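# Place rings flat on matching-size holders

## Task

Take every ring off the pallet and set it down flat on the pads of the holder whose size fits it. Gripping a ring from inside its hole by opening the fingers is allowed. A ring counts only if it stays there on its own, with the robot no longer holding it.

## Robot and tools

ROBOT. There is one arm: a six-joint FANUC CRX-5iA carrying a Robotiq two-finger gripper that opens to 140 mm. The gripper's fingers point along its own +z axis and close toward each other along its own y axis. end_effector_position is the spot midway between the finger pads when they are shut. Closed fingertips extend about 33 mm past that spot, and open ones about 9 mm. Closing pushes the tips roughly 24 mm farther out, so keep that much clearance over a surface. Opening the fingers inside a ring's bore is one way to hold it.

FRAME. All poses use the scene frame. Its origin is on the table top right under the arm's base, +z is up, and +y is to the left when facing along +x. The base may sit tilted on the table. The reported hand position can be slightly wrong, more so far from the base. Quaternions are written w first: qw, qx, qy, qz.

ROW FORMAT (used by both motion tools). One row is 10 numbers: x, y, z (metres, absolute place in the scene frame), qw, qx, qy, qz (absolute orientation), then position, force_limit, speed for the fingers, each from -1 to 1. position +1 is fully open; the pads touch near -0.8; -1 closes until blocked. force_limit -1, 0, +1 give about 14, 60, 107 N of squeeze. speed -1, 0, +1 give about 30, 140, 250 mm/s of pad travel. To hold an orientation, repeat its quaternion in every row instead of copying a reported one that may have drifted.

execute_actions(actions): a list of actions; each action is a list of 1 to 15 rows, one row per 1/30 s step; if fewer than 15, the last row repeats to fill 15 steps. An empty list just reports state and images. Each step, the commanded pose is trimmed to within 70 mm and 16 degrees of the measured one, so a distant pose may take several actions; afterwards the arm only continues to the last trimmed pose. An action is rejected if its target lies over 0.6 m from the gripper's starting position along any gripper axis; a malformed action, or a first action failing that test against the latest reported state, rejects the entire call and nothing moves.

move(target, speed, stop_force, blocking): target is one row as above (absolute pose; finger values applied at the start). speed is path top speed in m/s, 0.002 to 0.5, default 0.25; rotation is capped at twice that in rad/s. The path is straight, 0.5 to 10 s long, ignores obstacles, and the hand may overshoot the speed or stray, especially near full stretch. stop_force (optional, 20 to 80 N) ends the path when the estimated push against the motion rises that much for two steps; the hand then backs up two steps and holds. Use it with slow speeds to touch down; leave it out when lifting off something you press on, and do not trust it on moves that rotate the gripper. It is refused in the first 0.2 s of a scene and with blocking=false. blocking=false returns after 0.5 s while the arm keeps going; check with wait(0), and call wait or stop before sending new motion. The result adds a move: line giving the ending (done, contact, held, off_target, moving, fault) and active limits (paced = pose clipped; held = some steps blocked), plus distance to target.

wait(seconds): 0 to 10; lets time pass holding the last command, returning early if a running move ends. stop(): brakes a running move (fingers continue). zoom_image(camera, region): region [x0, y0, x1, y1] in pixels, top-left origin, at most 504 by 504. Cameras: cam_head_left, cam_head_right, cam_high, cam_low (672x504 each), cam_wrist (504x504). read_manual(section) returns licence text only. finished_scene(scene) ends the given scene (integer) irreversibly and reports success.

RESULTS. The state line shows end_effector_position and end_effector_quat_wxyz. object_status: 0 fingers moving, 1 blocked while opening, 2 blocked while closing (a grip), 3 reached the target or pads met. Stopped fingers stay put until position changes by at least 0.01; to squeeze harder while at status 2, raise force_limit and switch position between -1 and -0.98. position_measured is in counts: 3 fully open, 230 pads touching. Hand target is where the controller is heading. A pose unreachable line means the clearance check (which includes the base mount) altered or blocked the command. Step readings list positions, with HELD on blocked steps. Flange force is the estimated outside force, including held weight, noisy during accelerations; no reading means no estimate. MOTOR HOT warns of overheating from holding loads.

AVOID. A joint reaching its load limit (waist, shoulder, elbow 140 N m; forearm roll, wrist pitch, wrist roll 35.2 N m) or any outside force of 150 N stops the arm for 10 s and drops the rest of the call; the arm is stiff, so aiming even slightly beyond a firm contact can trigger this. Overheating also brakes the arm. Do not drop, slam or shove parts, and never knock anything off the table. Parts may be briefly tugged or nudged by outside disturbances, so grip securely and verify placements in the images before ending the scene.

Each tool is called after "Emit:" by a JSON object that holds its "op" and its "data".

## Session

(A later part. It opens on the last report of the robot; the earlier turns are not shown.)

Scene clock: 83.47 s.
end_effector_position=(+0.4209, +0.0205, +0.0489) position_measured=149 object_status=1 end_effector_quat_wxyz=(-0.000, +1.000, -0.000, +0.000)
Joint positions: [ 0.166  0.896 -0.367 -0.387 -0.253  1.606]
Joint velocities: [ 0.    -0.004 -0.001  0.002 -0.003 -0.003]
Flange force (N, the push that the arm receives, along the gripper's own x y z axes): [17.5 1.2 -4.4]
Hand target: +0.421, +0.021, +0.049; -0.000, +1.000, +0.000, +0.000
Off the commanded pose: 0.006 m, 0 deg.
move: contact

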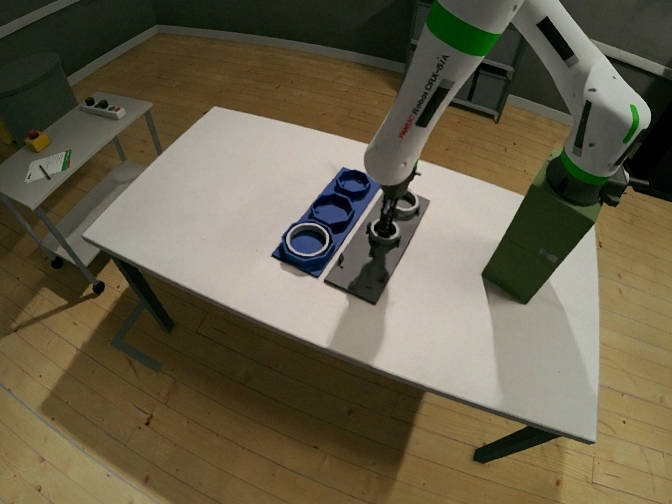

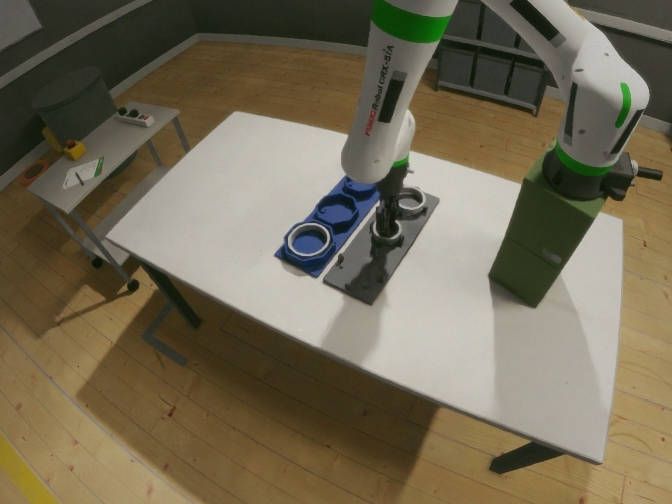

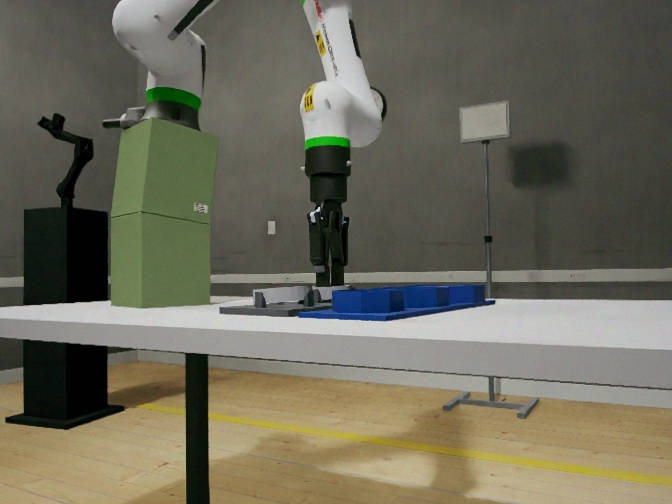

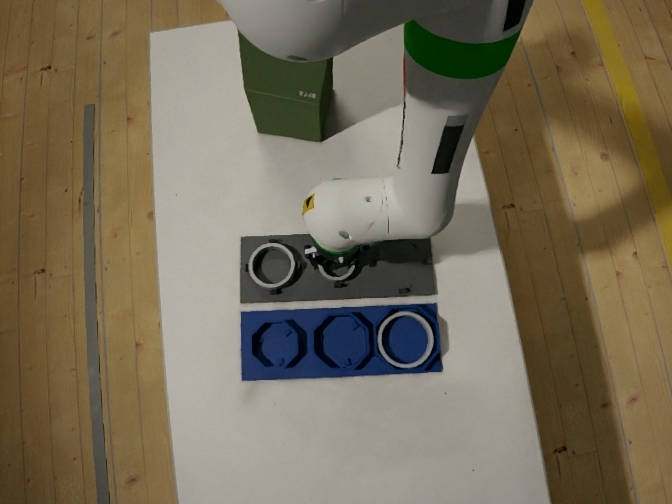

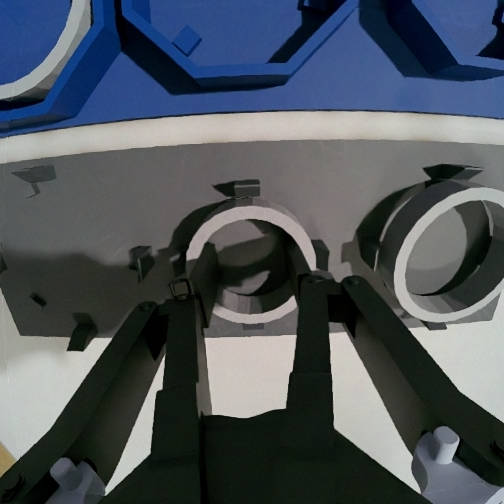

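Emit:
{"op": "execute_actions", "data": {"actions": [[[0.4215,0.0205,0.05,0,1,0,0,-0.4,0,-0.6]],[[0.4215,0.0205,0.05,0,1,0,0,-0.4,0,-0.6]]]}}

Emit:
{"op": "move", "data": {"target": [0.4215,0.0205,0.1,0,1,0,0,-0.4,0,0], "speed": 0.1}}

Emit:
{"op": "move", "data": {"target": [0.409,-0.128,0.1,0,1,0,0,-0.1,0,0]}}

Emit:
{"op": "move", "data": {"target": [0.409,-0.128,0.051,0,1,0,0,-0.1,0,0], "speed": 0.06}}

Emit:
{"op": "execute_actions", "data": {"actions": [[[0.409,-0.128,0.051,0,1,0,0,1,0.3,-0.5]],[[0.409,-0.128,0.051,0,1,0,0,1,0.3,-0.5]]]}}

Emit:
{"op": "move", "data": {"target": [0.4065,-0.128,0.052,0,1,0,0,1,0.3,-0.5], "speed": 0.008}}

Emit:
{"op": "move", "data": {"target": [0.4065,-0.128,0.042,0,1,0,0,1,0.3,-0.5], "speed": 0.006, "stop_force": 30}}

Emit:
{"op": "zoom_image", "data": {"camera": "cam_high", "region": [180,240,400,330]}}

Scene clock: 89.43 s.
end_effector_position=(+0.4215, +0.0205, +0.0500) position_measured=179 object_status=3 end_effector_quat_wxyz=(+0.000, +1.000, -0.000, -0.000)
Joint positions: [ 0.165  0.894 -0.368 -0.384 -0.255  1.604]
Joint velocities: [ 0.     0.001 -0.001 -0.    -0.    -0.   ]
Flange force (N, the push that the arm receives, along the gripper's own x y z axes): [2.3 -0.6 0.1]
Flange force at the end of the 1st action (N, along the gripper's axes at the end of the call): [1.3 -1.1 -1.6]
Hand target: +0.422, +0.021, +0.050; +0.000, +1.000, -0.000, -0.000
Off the commanded pose: 0.000 m, 0 deg.
Step readings (end_effector_position; steps 1 to 15: 1st action; 16 to 30: 2nd action):
0: (+0.4212, +0.0205, +0.0491)
1: (+0.4213, +0.0205, +0.0492)
2: (+0.4215, +0.0206, +0.0496)
4: (+0.4214, +0.0205, +0.0499)
8: (+0.4215, +0.0205, +0.0500)
15: (+0.4215, +0.0205, +0.0500)
16: (+0.4215, +0.0205, +0.0500)
17: (+0.4215, +0.0205, +0.0500)
19: (+0.4215, +0.0205, +0.0500)
23: (+0.4215, +0.0205, +0.0500)
30: end_effector_position above

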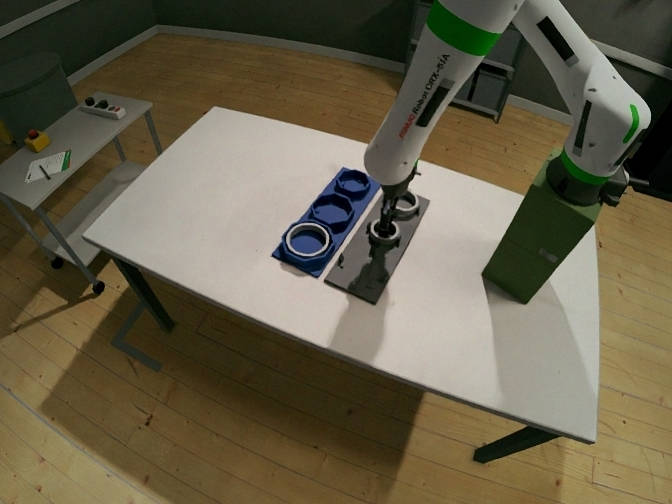

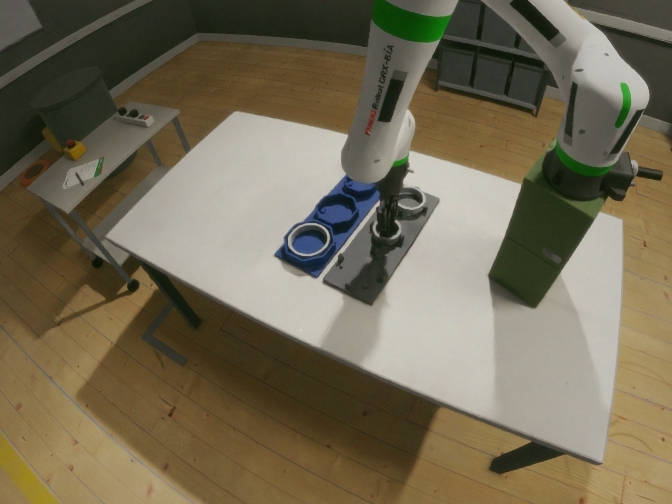

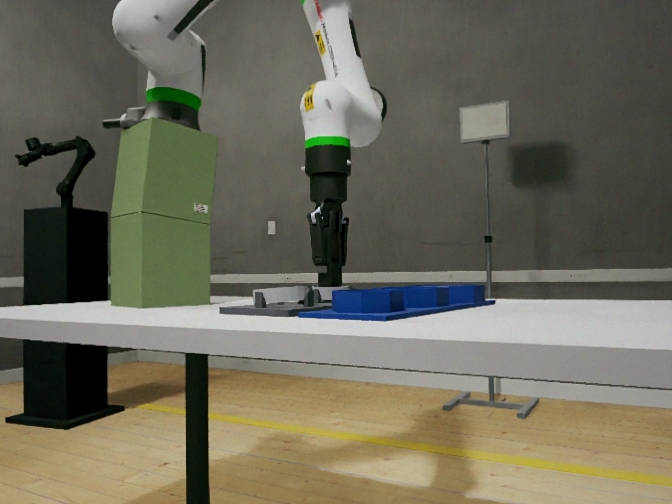

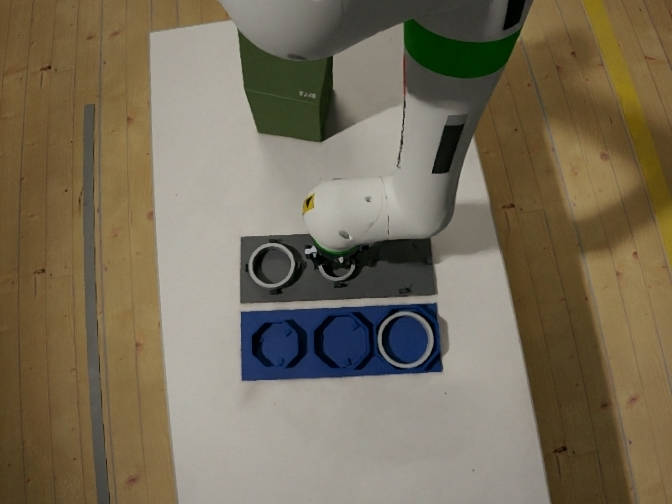

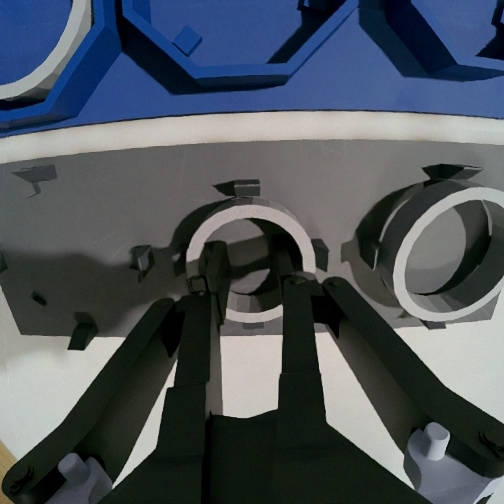

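Scene clock: 90.27 s.
end_effector_position=(+0.4216, +0.0203, +0.0999) position_measured=179 object_status=3 end_effector_quat_wxyz=(+0.000, +1.000, -0.000, -0.000)
Joint positions: [ 0.161  0.76  -0.44  -0.312 -0.313  1.533]
Joint velocities: [ 0.    -0.001  0.     0.001  0.     0.   ]
Flange force (N, the push that the arm receives, along the gripper's own x y z axes): [1.6 -0.6 -3.1]
Hand target: +0.422, +0.020, +0.100; +0.000, +1.000, +0.000, -0.000
Off the commanded pose: 0.000 m, 0 deg.
move: done

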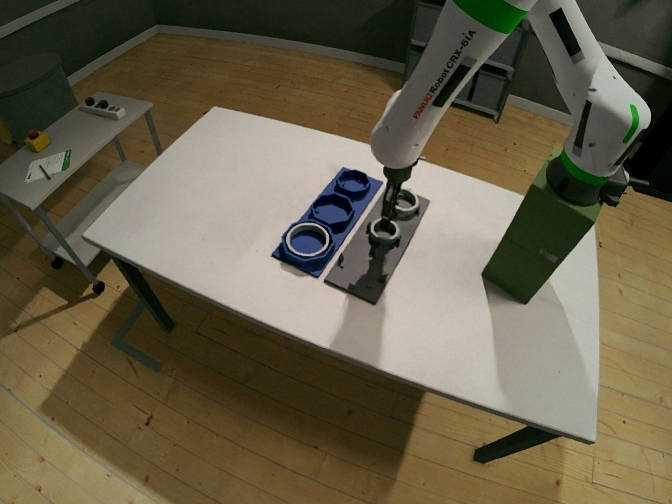

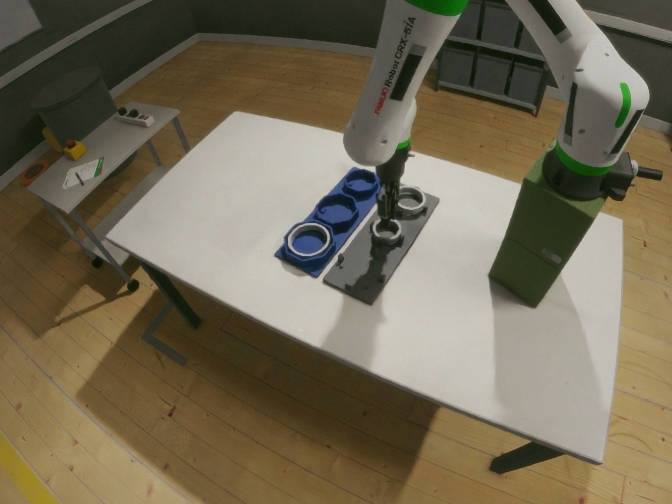

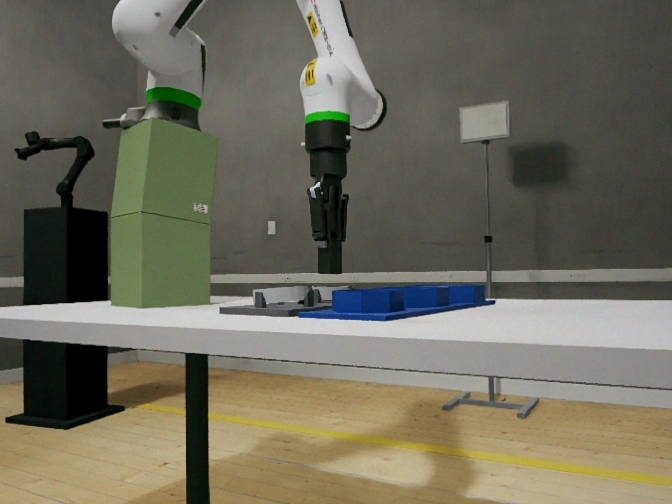

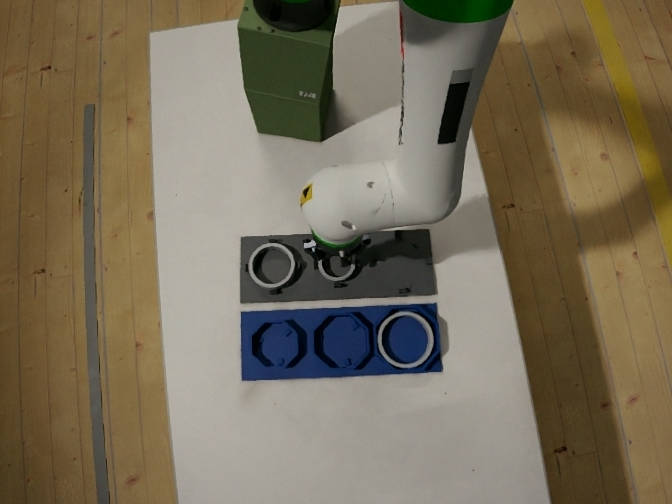

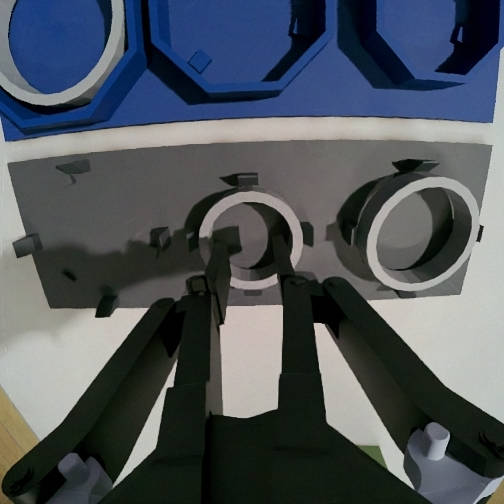

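Scene clock: 91.30 s.
end_effector_position=(+0.4087, -0.1266, +0.1000) position_measured=141 object_status=3 end_effector_quat_wxyz=(-0.001, +1.000, +0.000, +0.000)
Joint positions: [-0.197  0.812 -0.393 -0.345 -0.351  1.921]
Joint velocities: [-0.002 -0.     0.001 -0.001 -0.001  0.003]
Flange force (N, the push that the arm receives, along the gripper's own x y z axes): [1.5 1.0 -2.3]
Hand target: +0.409, -0.127, +0.100; -0.001, +1.000, -0.000, +0.000
Off the commanded pose: 0.001 m, 0 deg.
move: done

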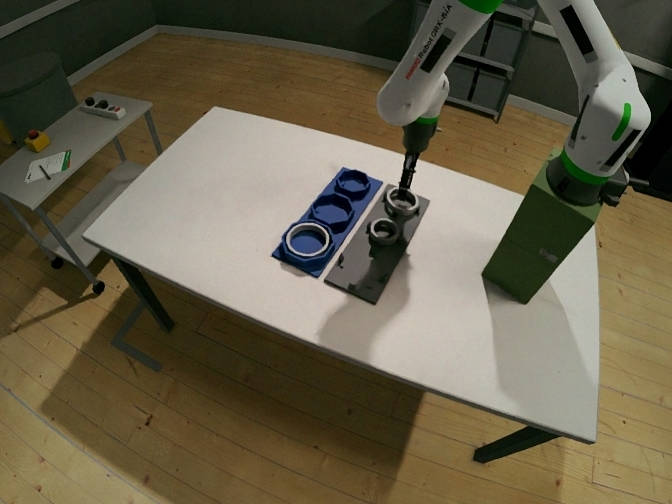

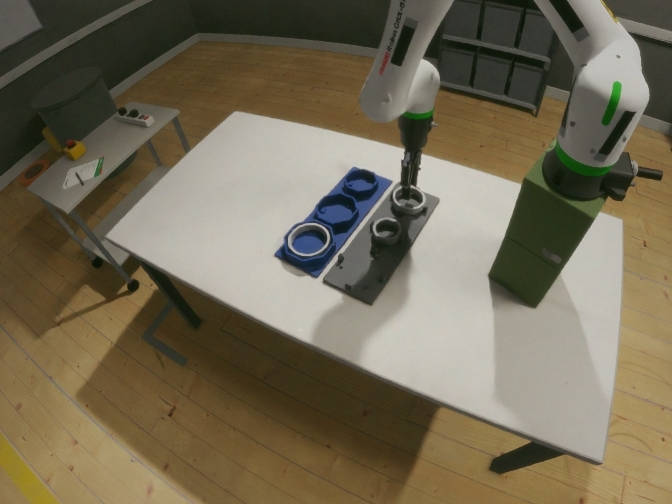

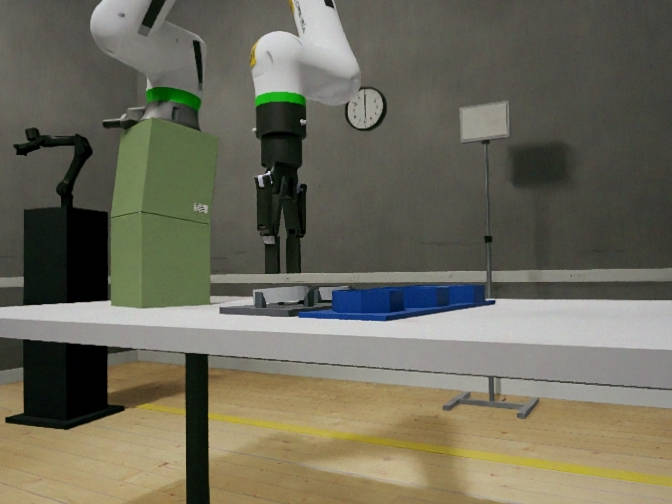

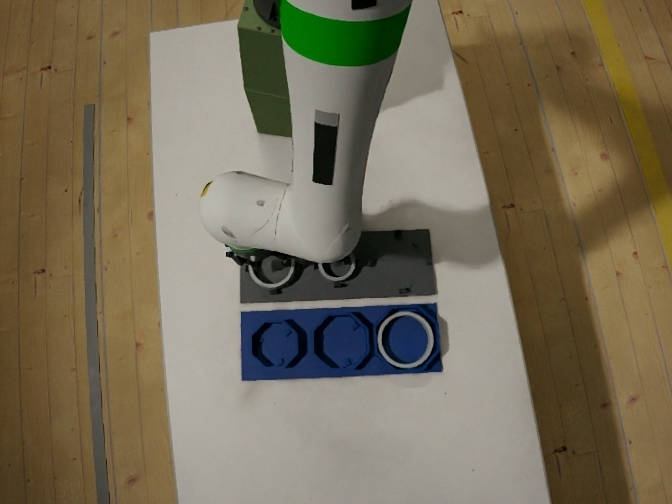

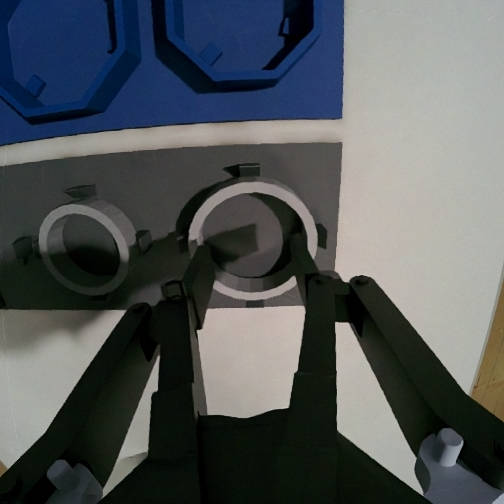

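Scene clock: 92.43 s.
end_effector_position=(+0.4090, -0.1279, +0.0511) position_measured=141 object_status=3 end_effector_quat_wxyz=(-0.000, +1.000, +0.000, +0.000)
Joint positions: [-0.192  0.94  -0.325 -0.405 -0.293  1.979]
Joint velocities: [-0.    -0.     0.    -0.001 -0.     0.002]
Flange force (N, the push that the arm receives, along the gripper's own x y z axes): [2.1 -1.0 -0.6]
Hand target: +0.409, -0.128, +0.051; -0.000, +1.000, -0.000, +0.000
Off the commanded pose: 0.000 m, 0 deg.
move: done

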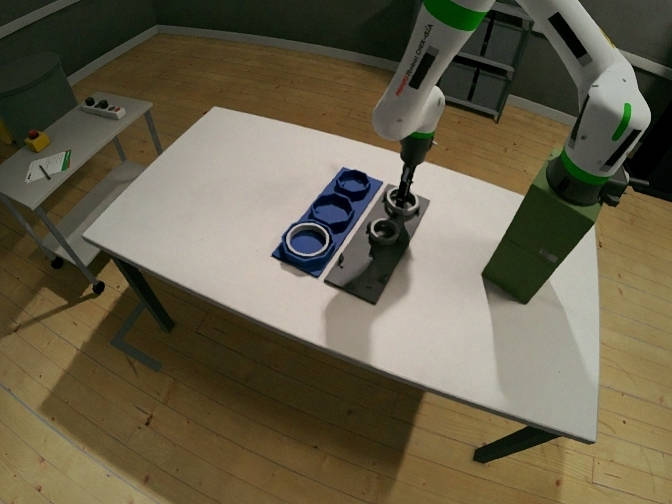

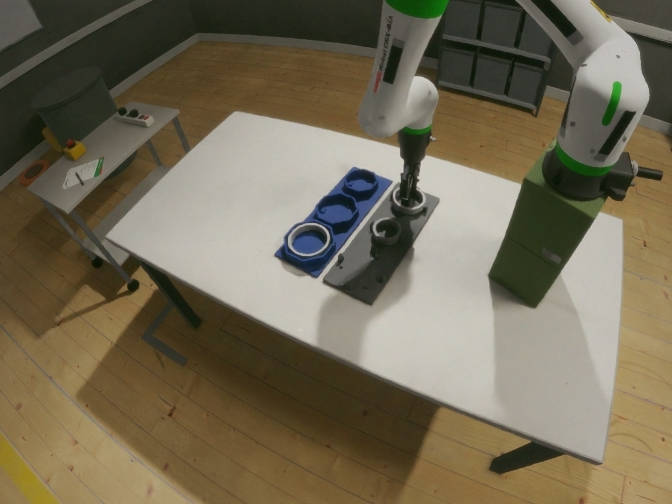

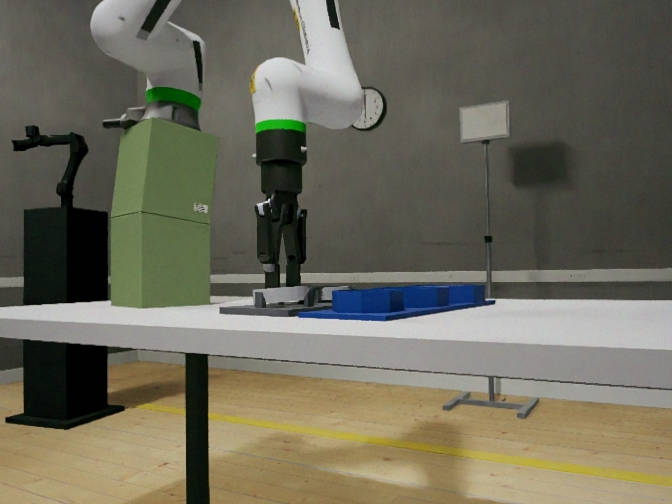

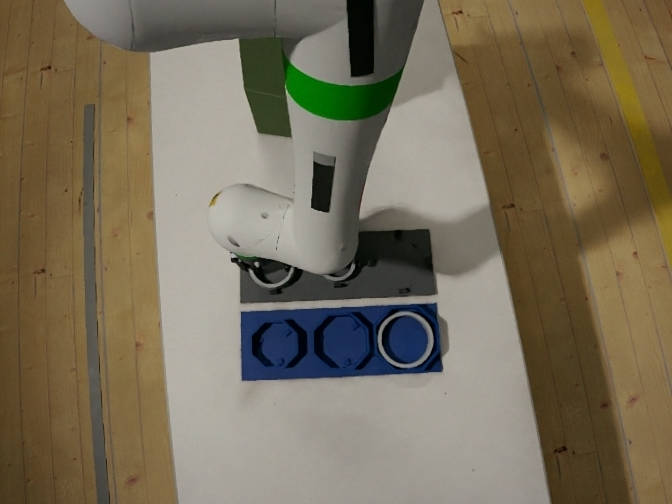

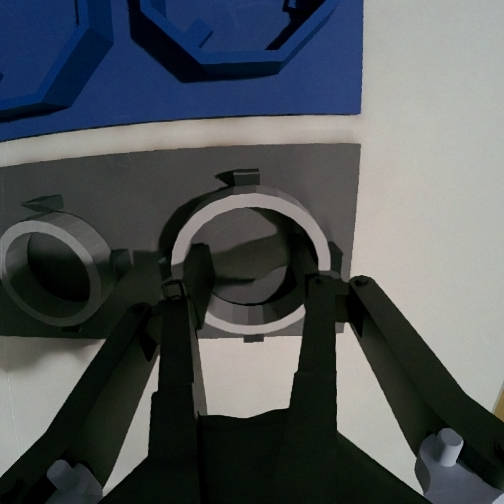

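Scene clock: 93.43 s.
end_effector_position=(+0.4090, -0.1280, +0.0510) position_measured=117 object_status=1 end_effector_quat_wxyz=(-0.000, +1.000, +0.000, -0.000)
Joint positions: [-0.192  0.941 -0.325 -0.405 -0.293  1.979]
Joint velocities: [-0.001  0.001  0.    -0.001 -0.     0.   ]
Flange force (N, the push that the arm receives, along the gripper's own x y z axes): [1.9 -0.3 3.8]
Flange force at the end of the 1st action (N, along the gripper's axes at the end of the call): [1.5 -0.4 4.9]
Hand target: +0.409, -0.128, +0.051; +0.000, +1.000, -0.000, -0.000
Off the commanded pose: 0.000 m, 0 deg.
Step readings (end_effector_position; steps 1 to 15: 1st action; 16 to 30: 2nd action):
0: (+0.4090, -0.1279, +0.0511)
1: (+0.4090, -0.1279, +0.0511)
2: (+0.4090, -0.1279, +0.0510)
4: (+0.4090, -0.1279, +0.0510)
8: (+0.4090, -0.1279, +0.0510)
15: (+0.4090, -0.1280, +0.0510)
16: (+0.4090, -0.1280, +0.0510)
17: (+0.4090, -0.1280, +0.0510)
19: (+0.4090, -0.1280, +0.0510)
23: (+0.4090, -0.1280, +0.0510)
30: end_effector_position above

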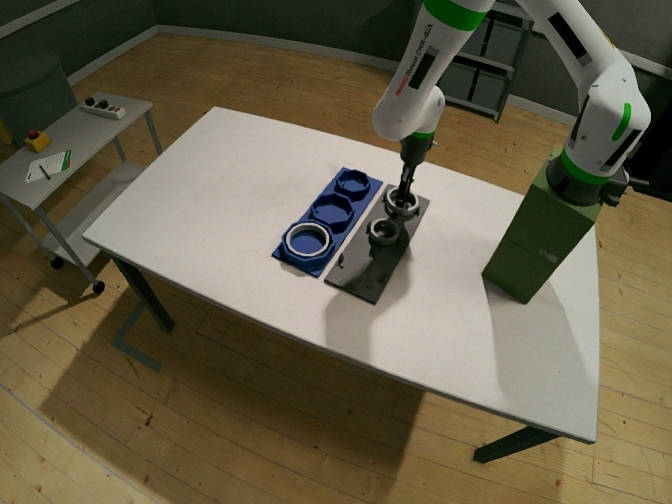

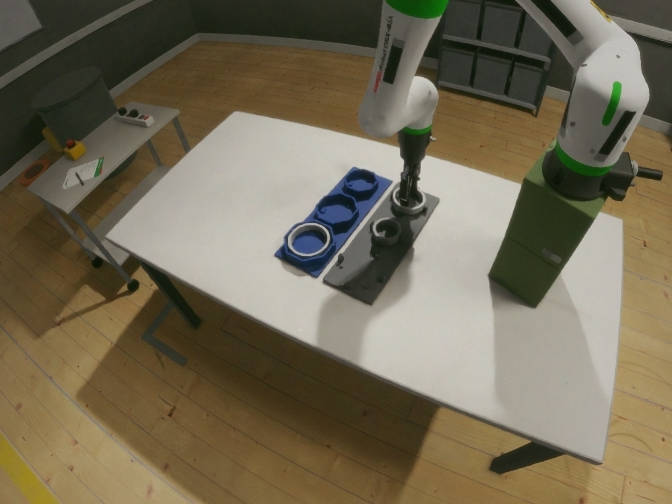

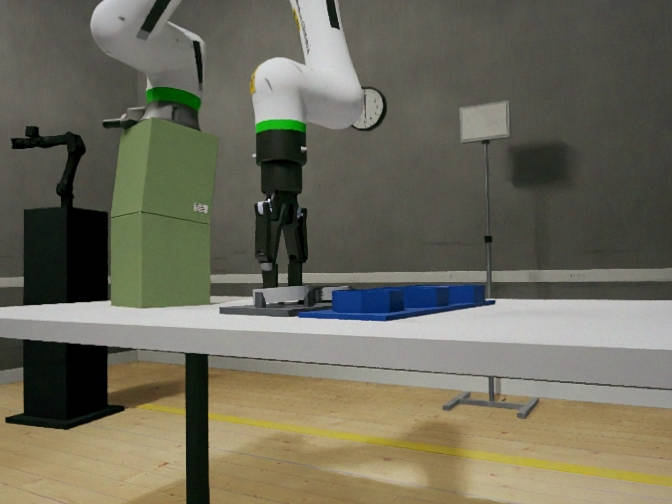

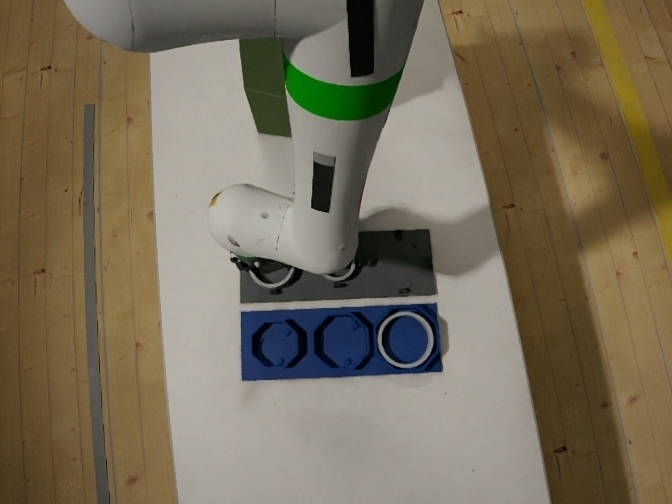

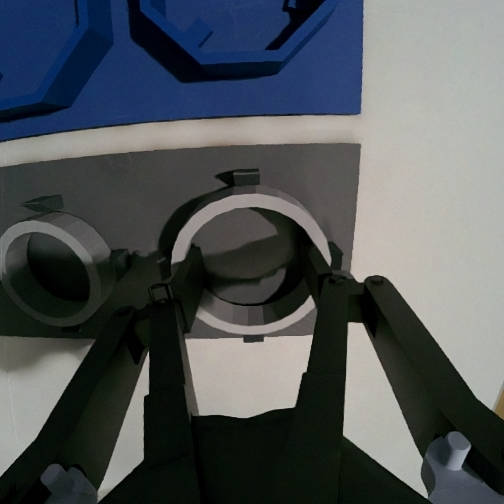

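Scene clock: 94.13 s.
end_effector_position=(+0.4066, -0.1280, +0.0520) position_measured=117 object_status=1 end_effector_quat_wxyz=(+0.000, +1.000, +0.000, +0.000)
Joint positions: [-0.193  0.937 -0.332 -0.408 -0.29   1.983]
Joint velocities: [-0.    -0.001  0.    -0.     0.    -0.   ]
Flange force (N, the push that the arm receives, along the gripper's own x y z axes): [10.0 -0.3 3.9]
Hand target: +0.407, -0.128, +0.052; -0.000, +1.000, -0.000, +0.000
Off the commanded pose: 0.000 m, 0 deg.
move: done

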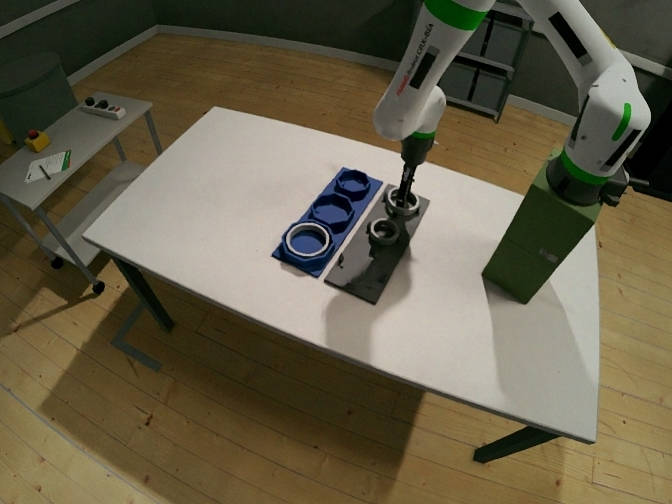

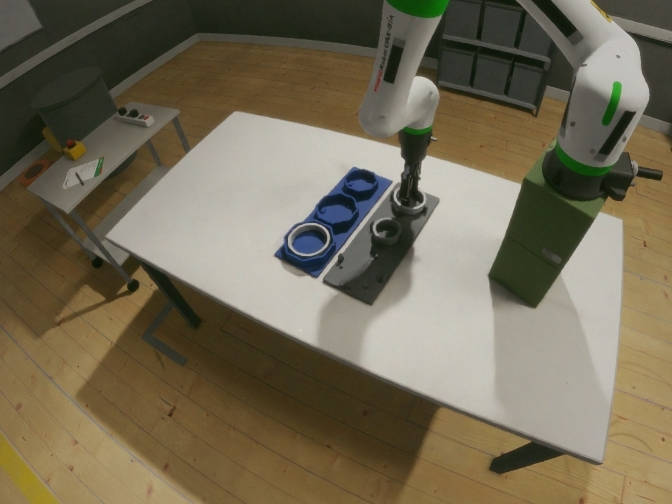

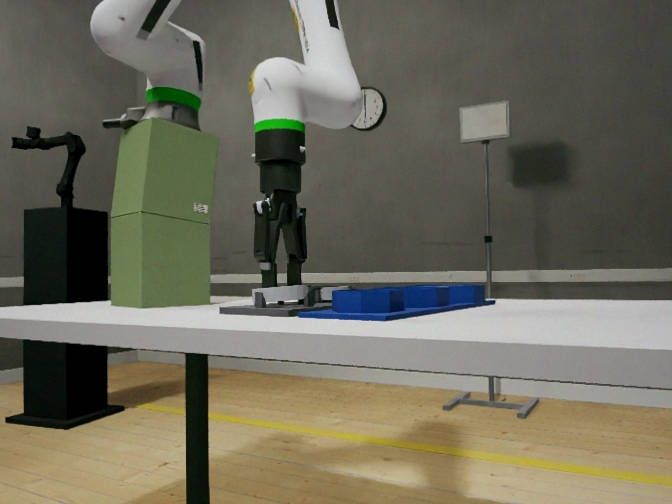

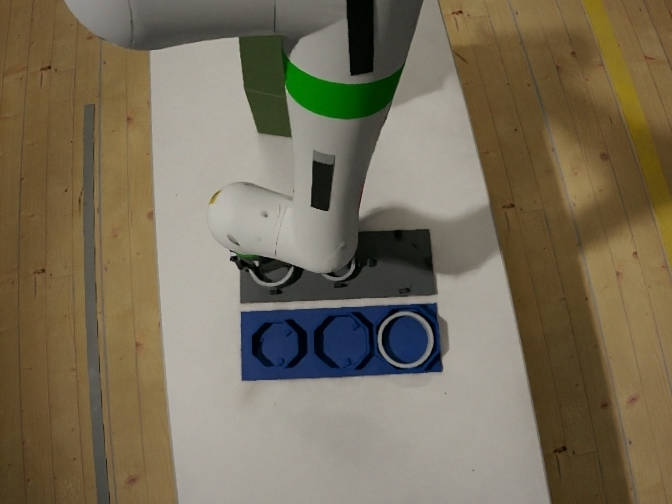

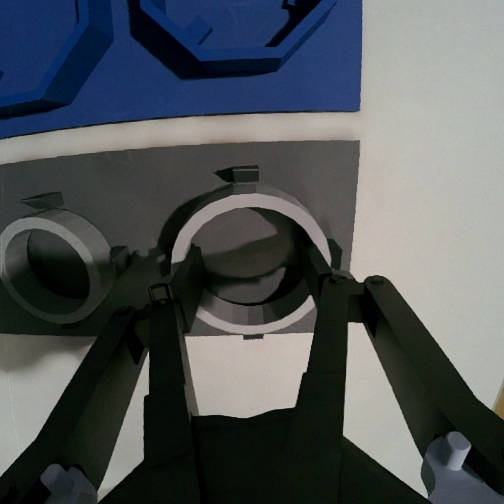

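Scene clock: 95.27 s.
end_effector_position=(+0.4064, -0.1279, +0.0471) position_measured=116 object_status=1 end_effector_quat_wxyz=(-0.000, +1.000, -0.000, +0.000)
Joint positions: [-0.192  0.95  -0.324 -0.416 -0.286  1.99 ]
Joint velocities: [ 0.001 -0.004 -0.002  0.001 -0.    -0.004]
Flange force (N, the push that the arm receives, along the gripper's own x y z axes): [14.5 -7.3 -13.1]
Hand target: +0.407, -0.128, +0.047; -0.000, +1.000, -0.000, +0.000
Off the commanded pose: 0.005 m, 0 deg.
move: contact

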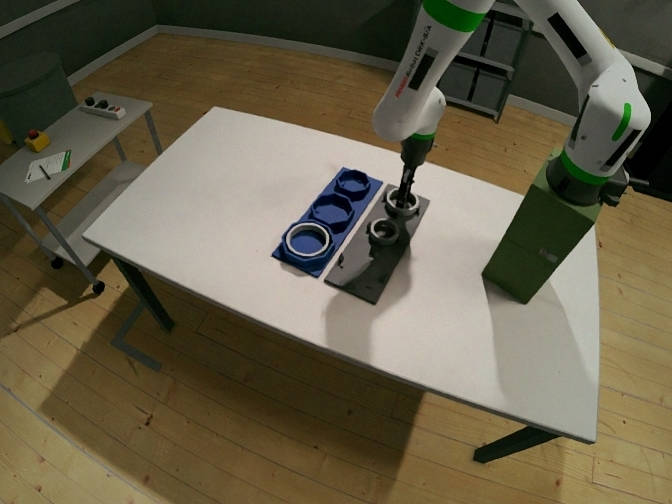

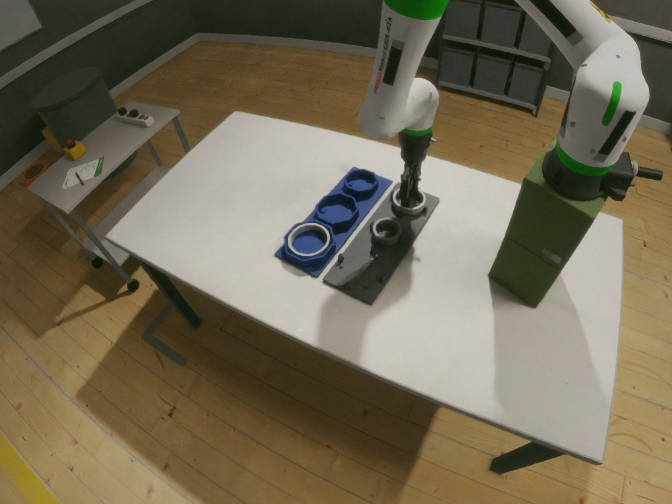

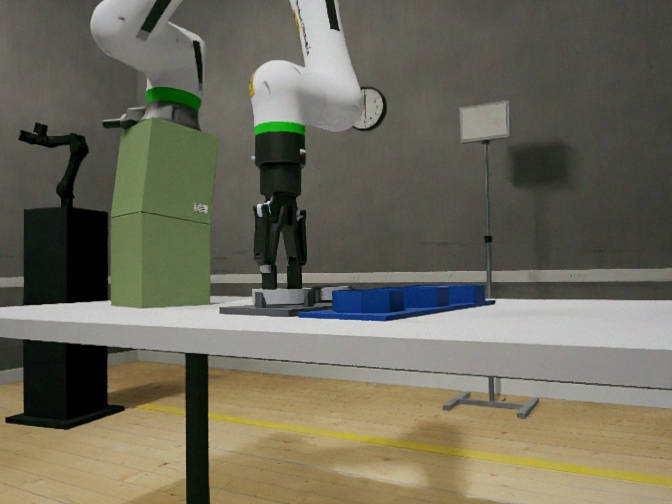

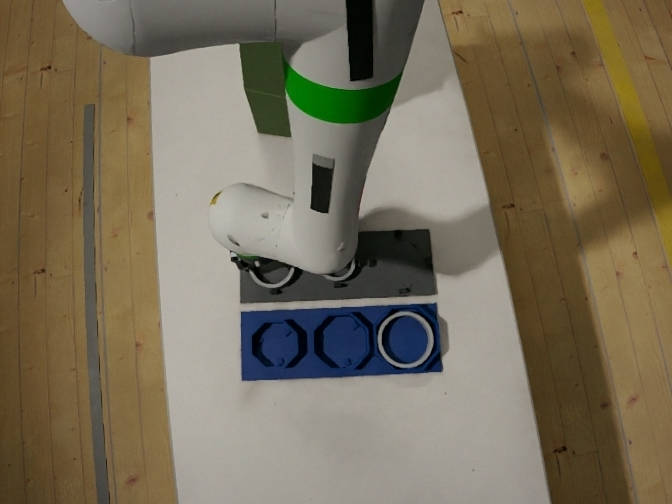

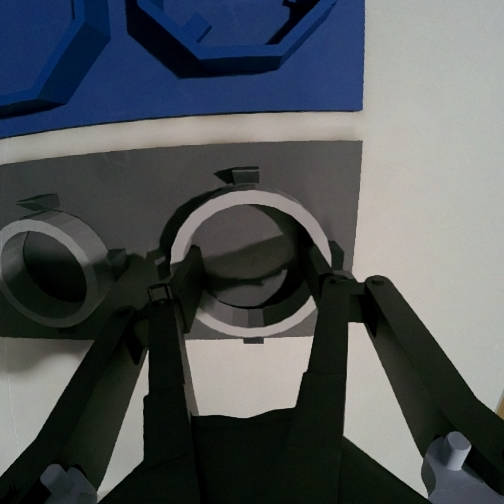

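Region (180, 240, 400, 330) of cam_high's 672x504 image, scaled by 2.291, with more detail than that image has; it fills the top 206 rows of this view, and the rest is white.

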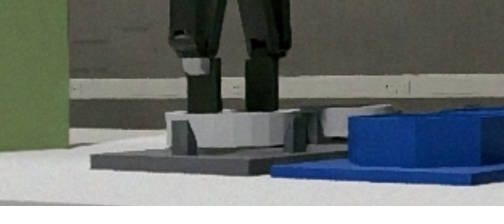

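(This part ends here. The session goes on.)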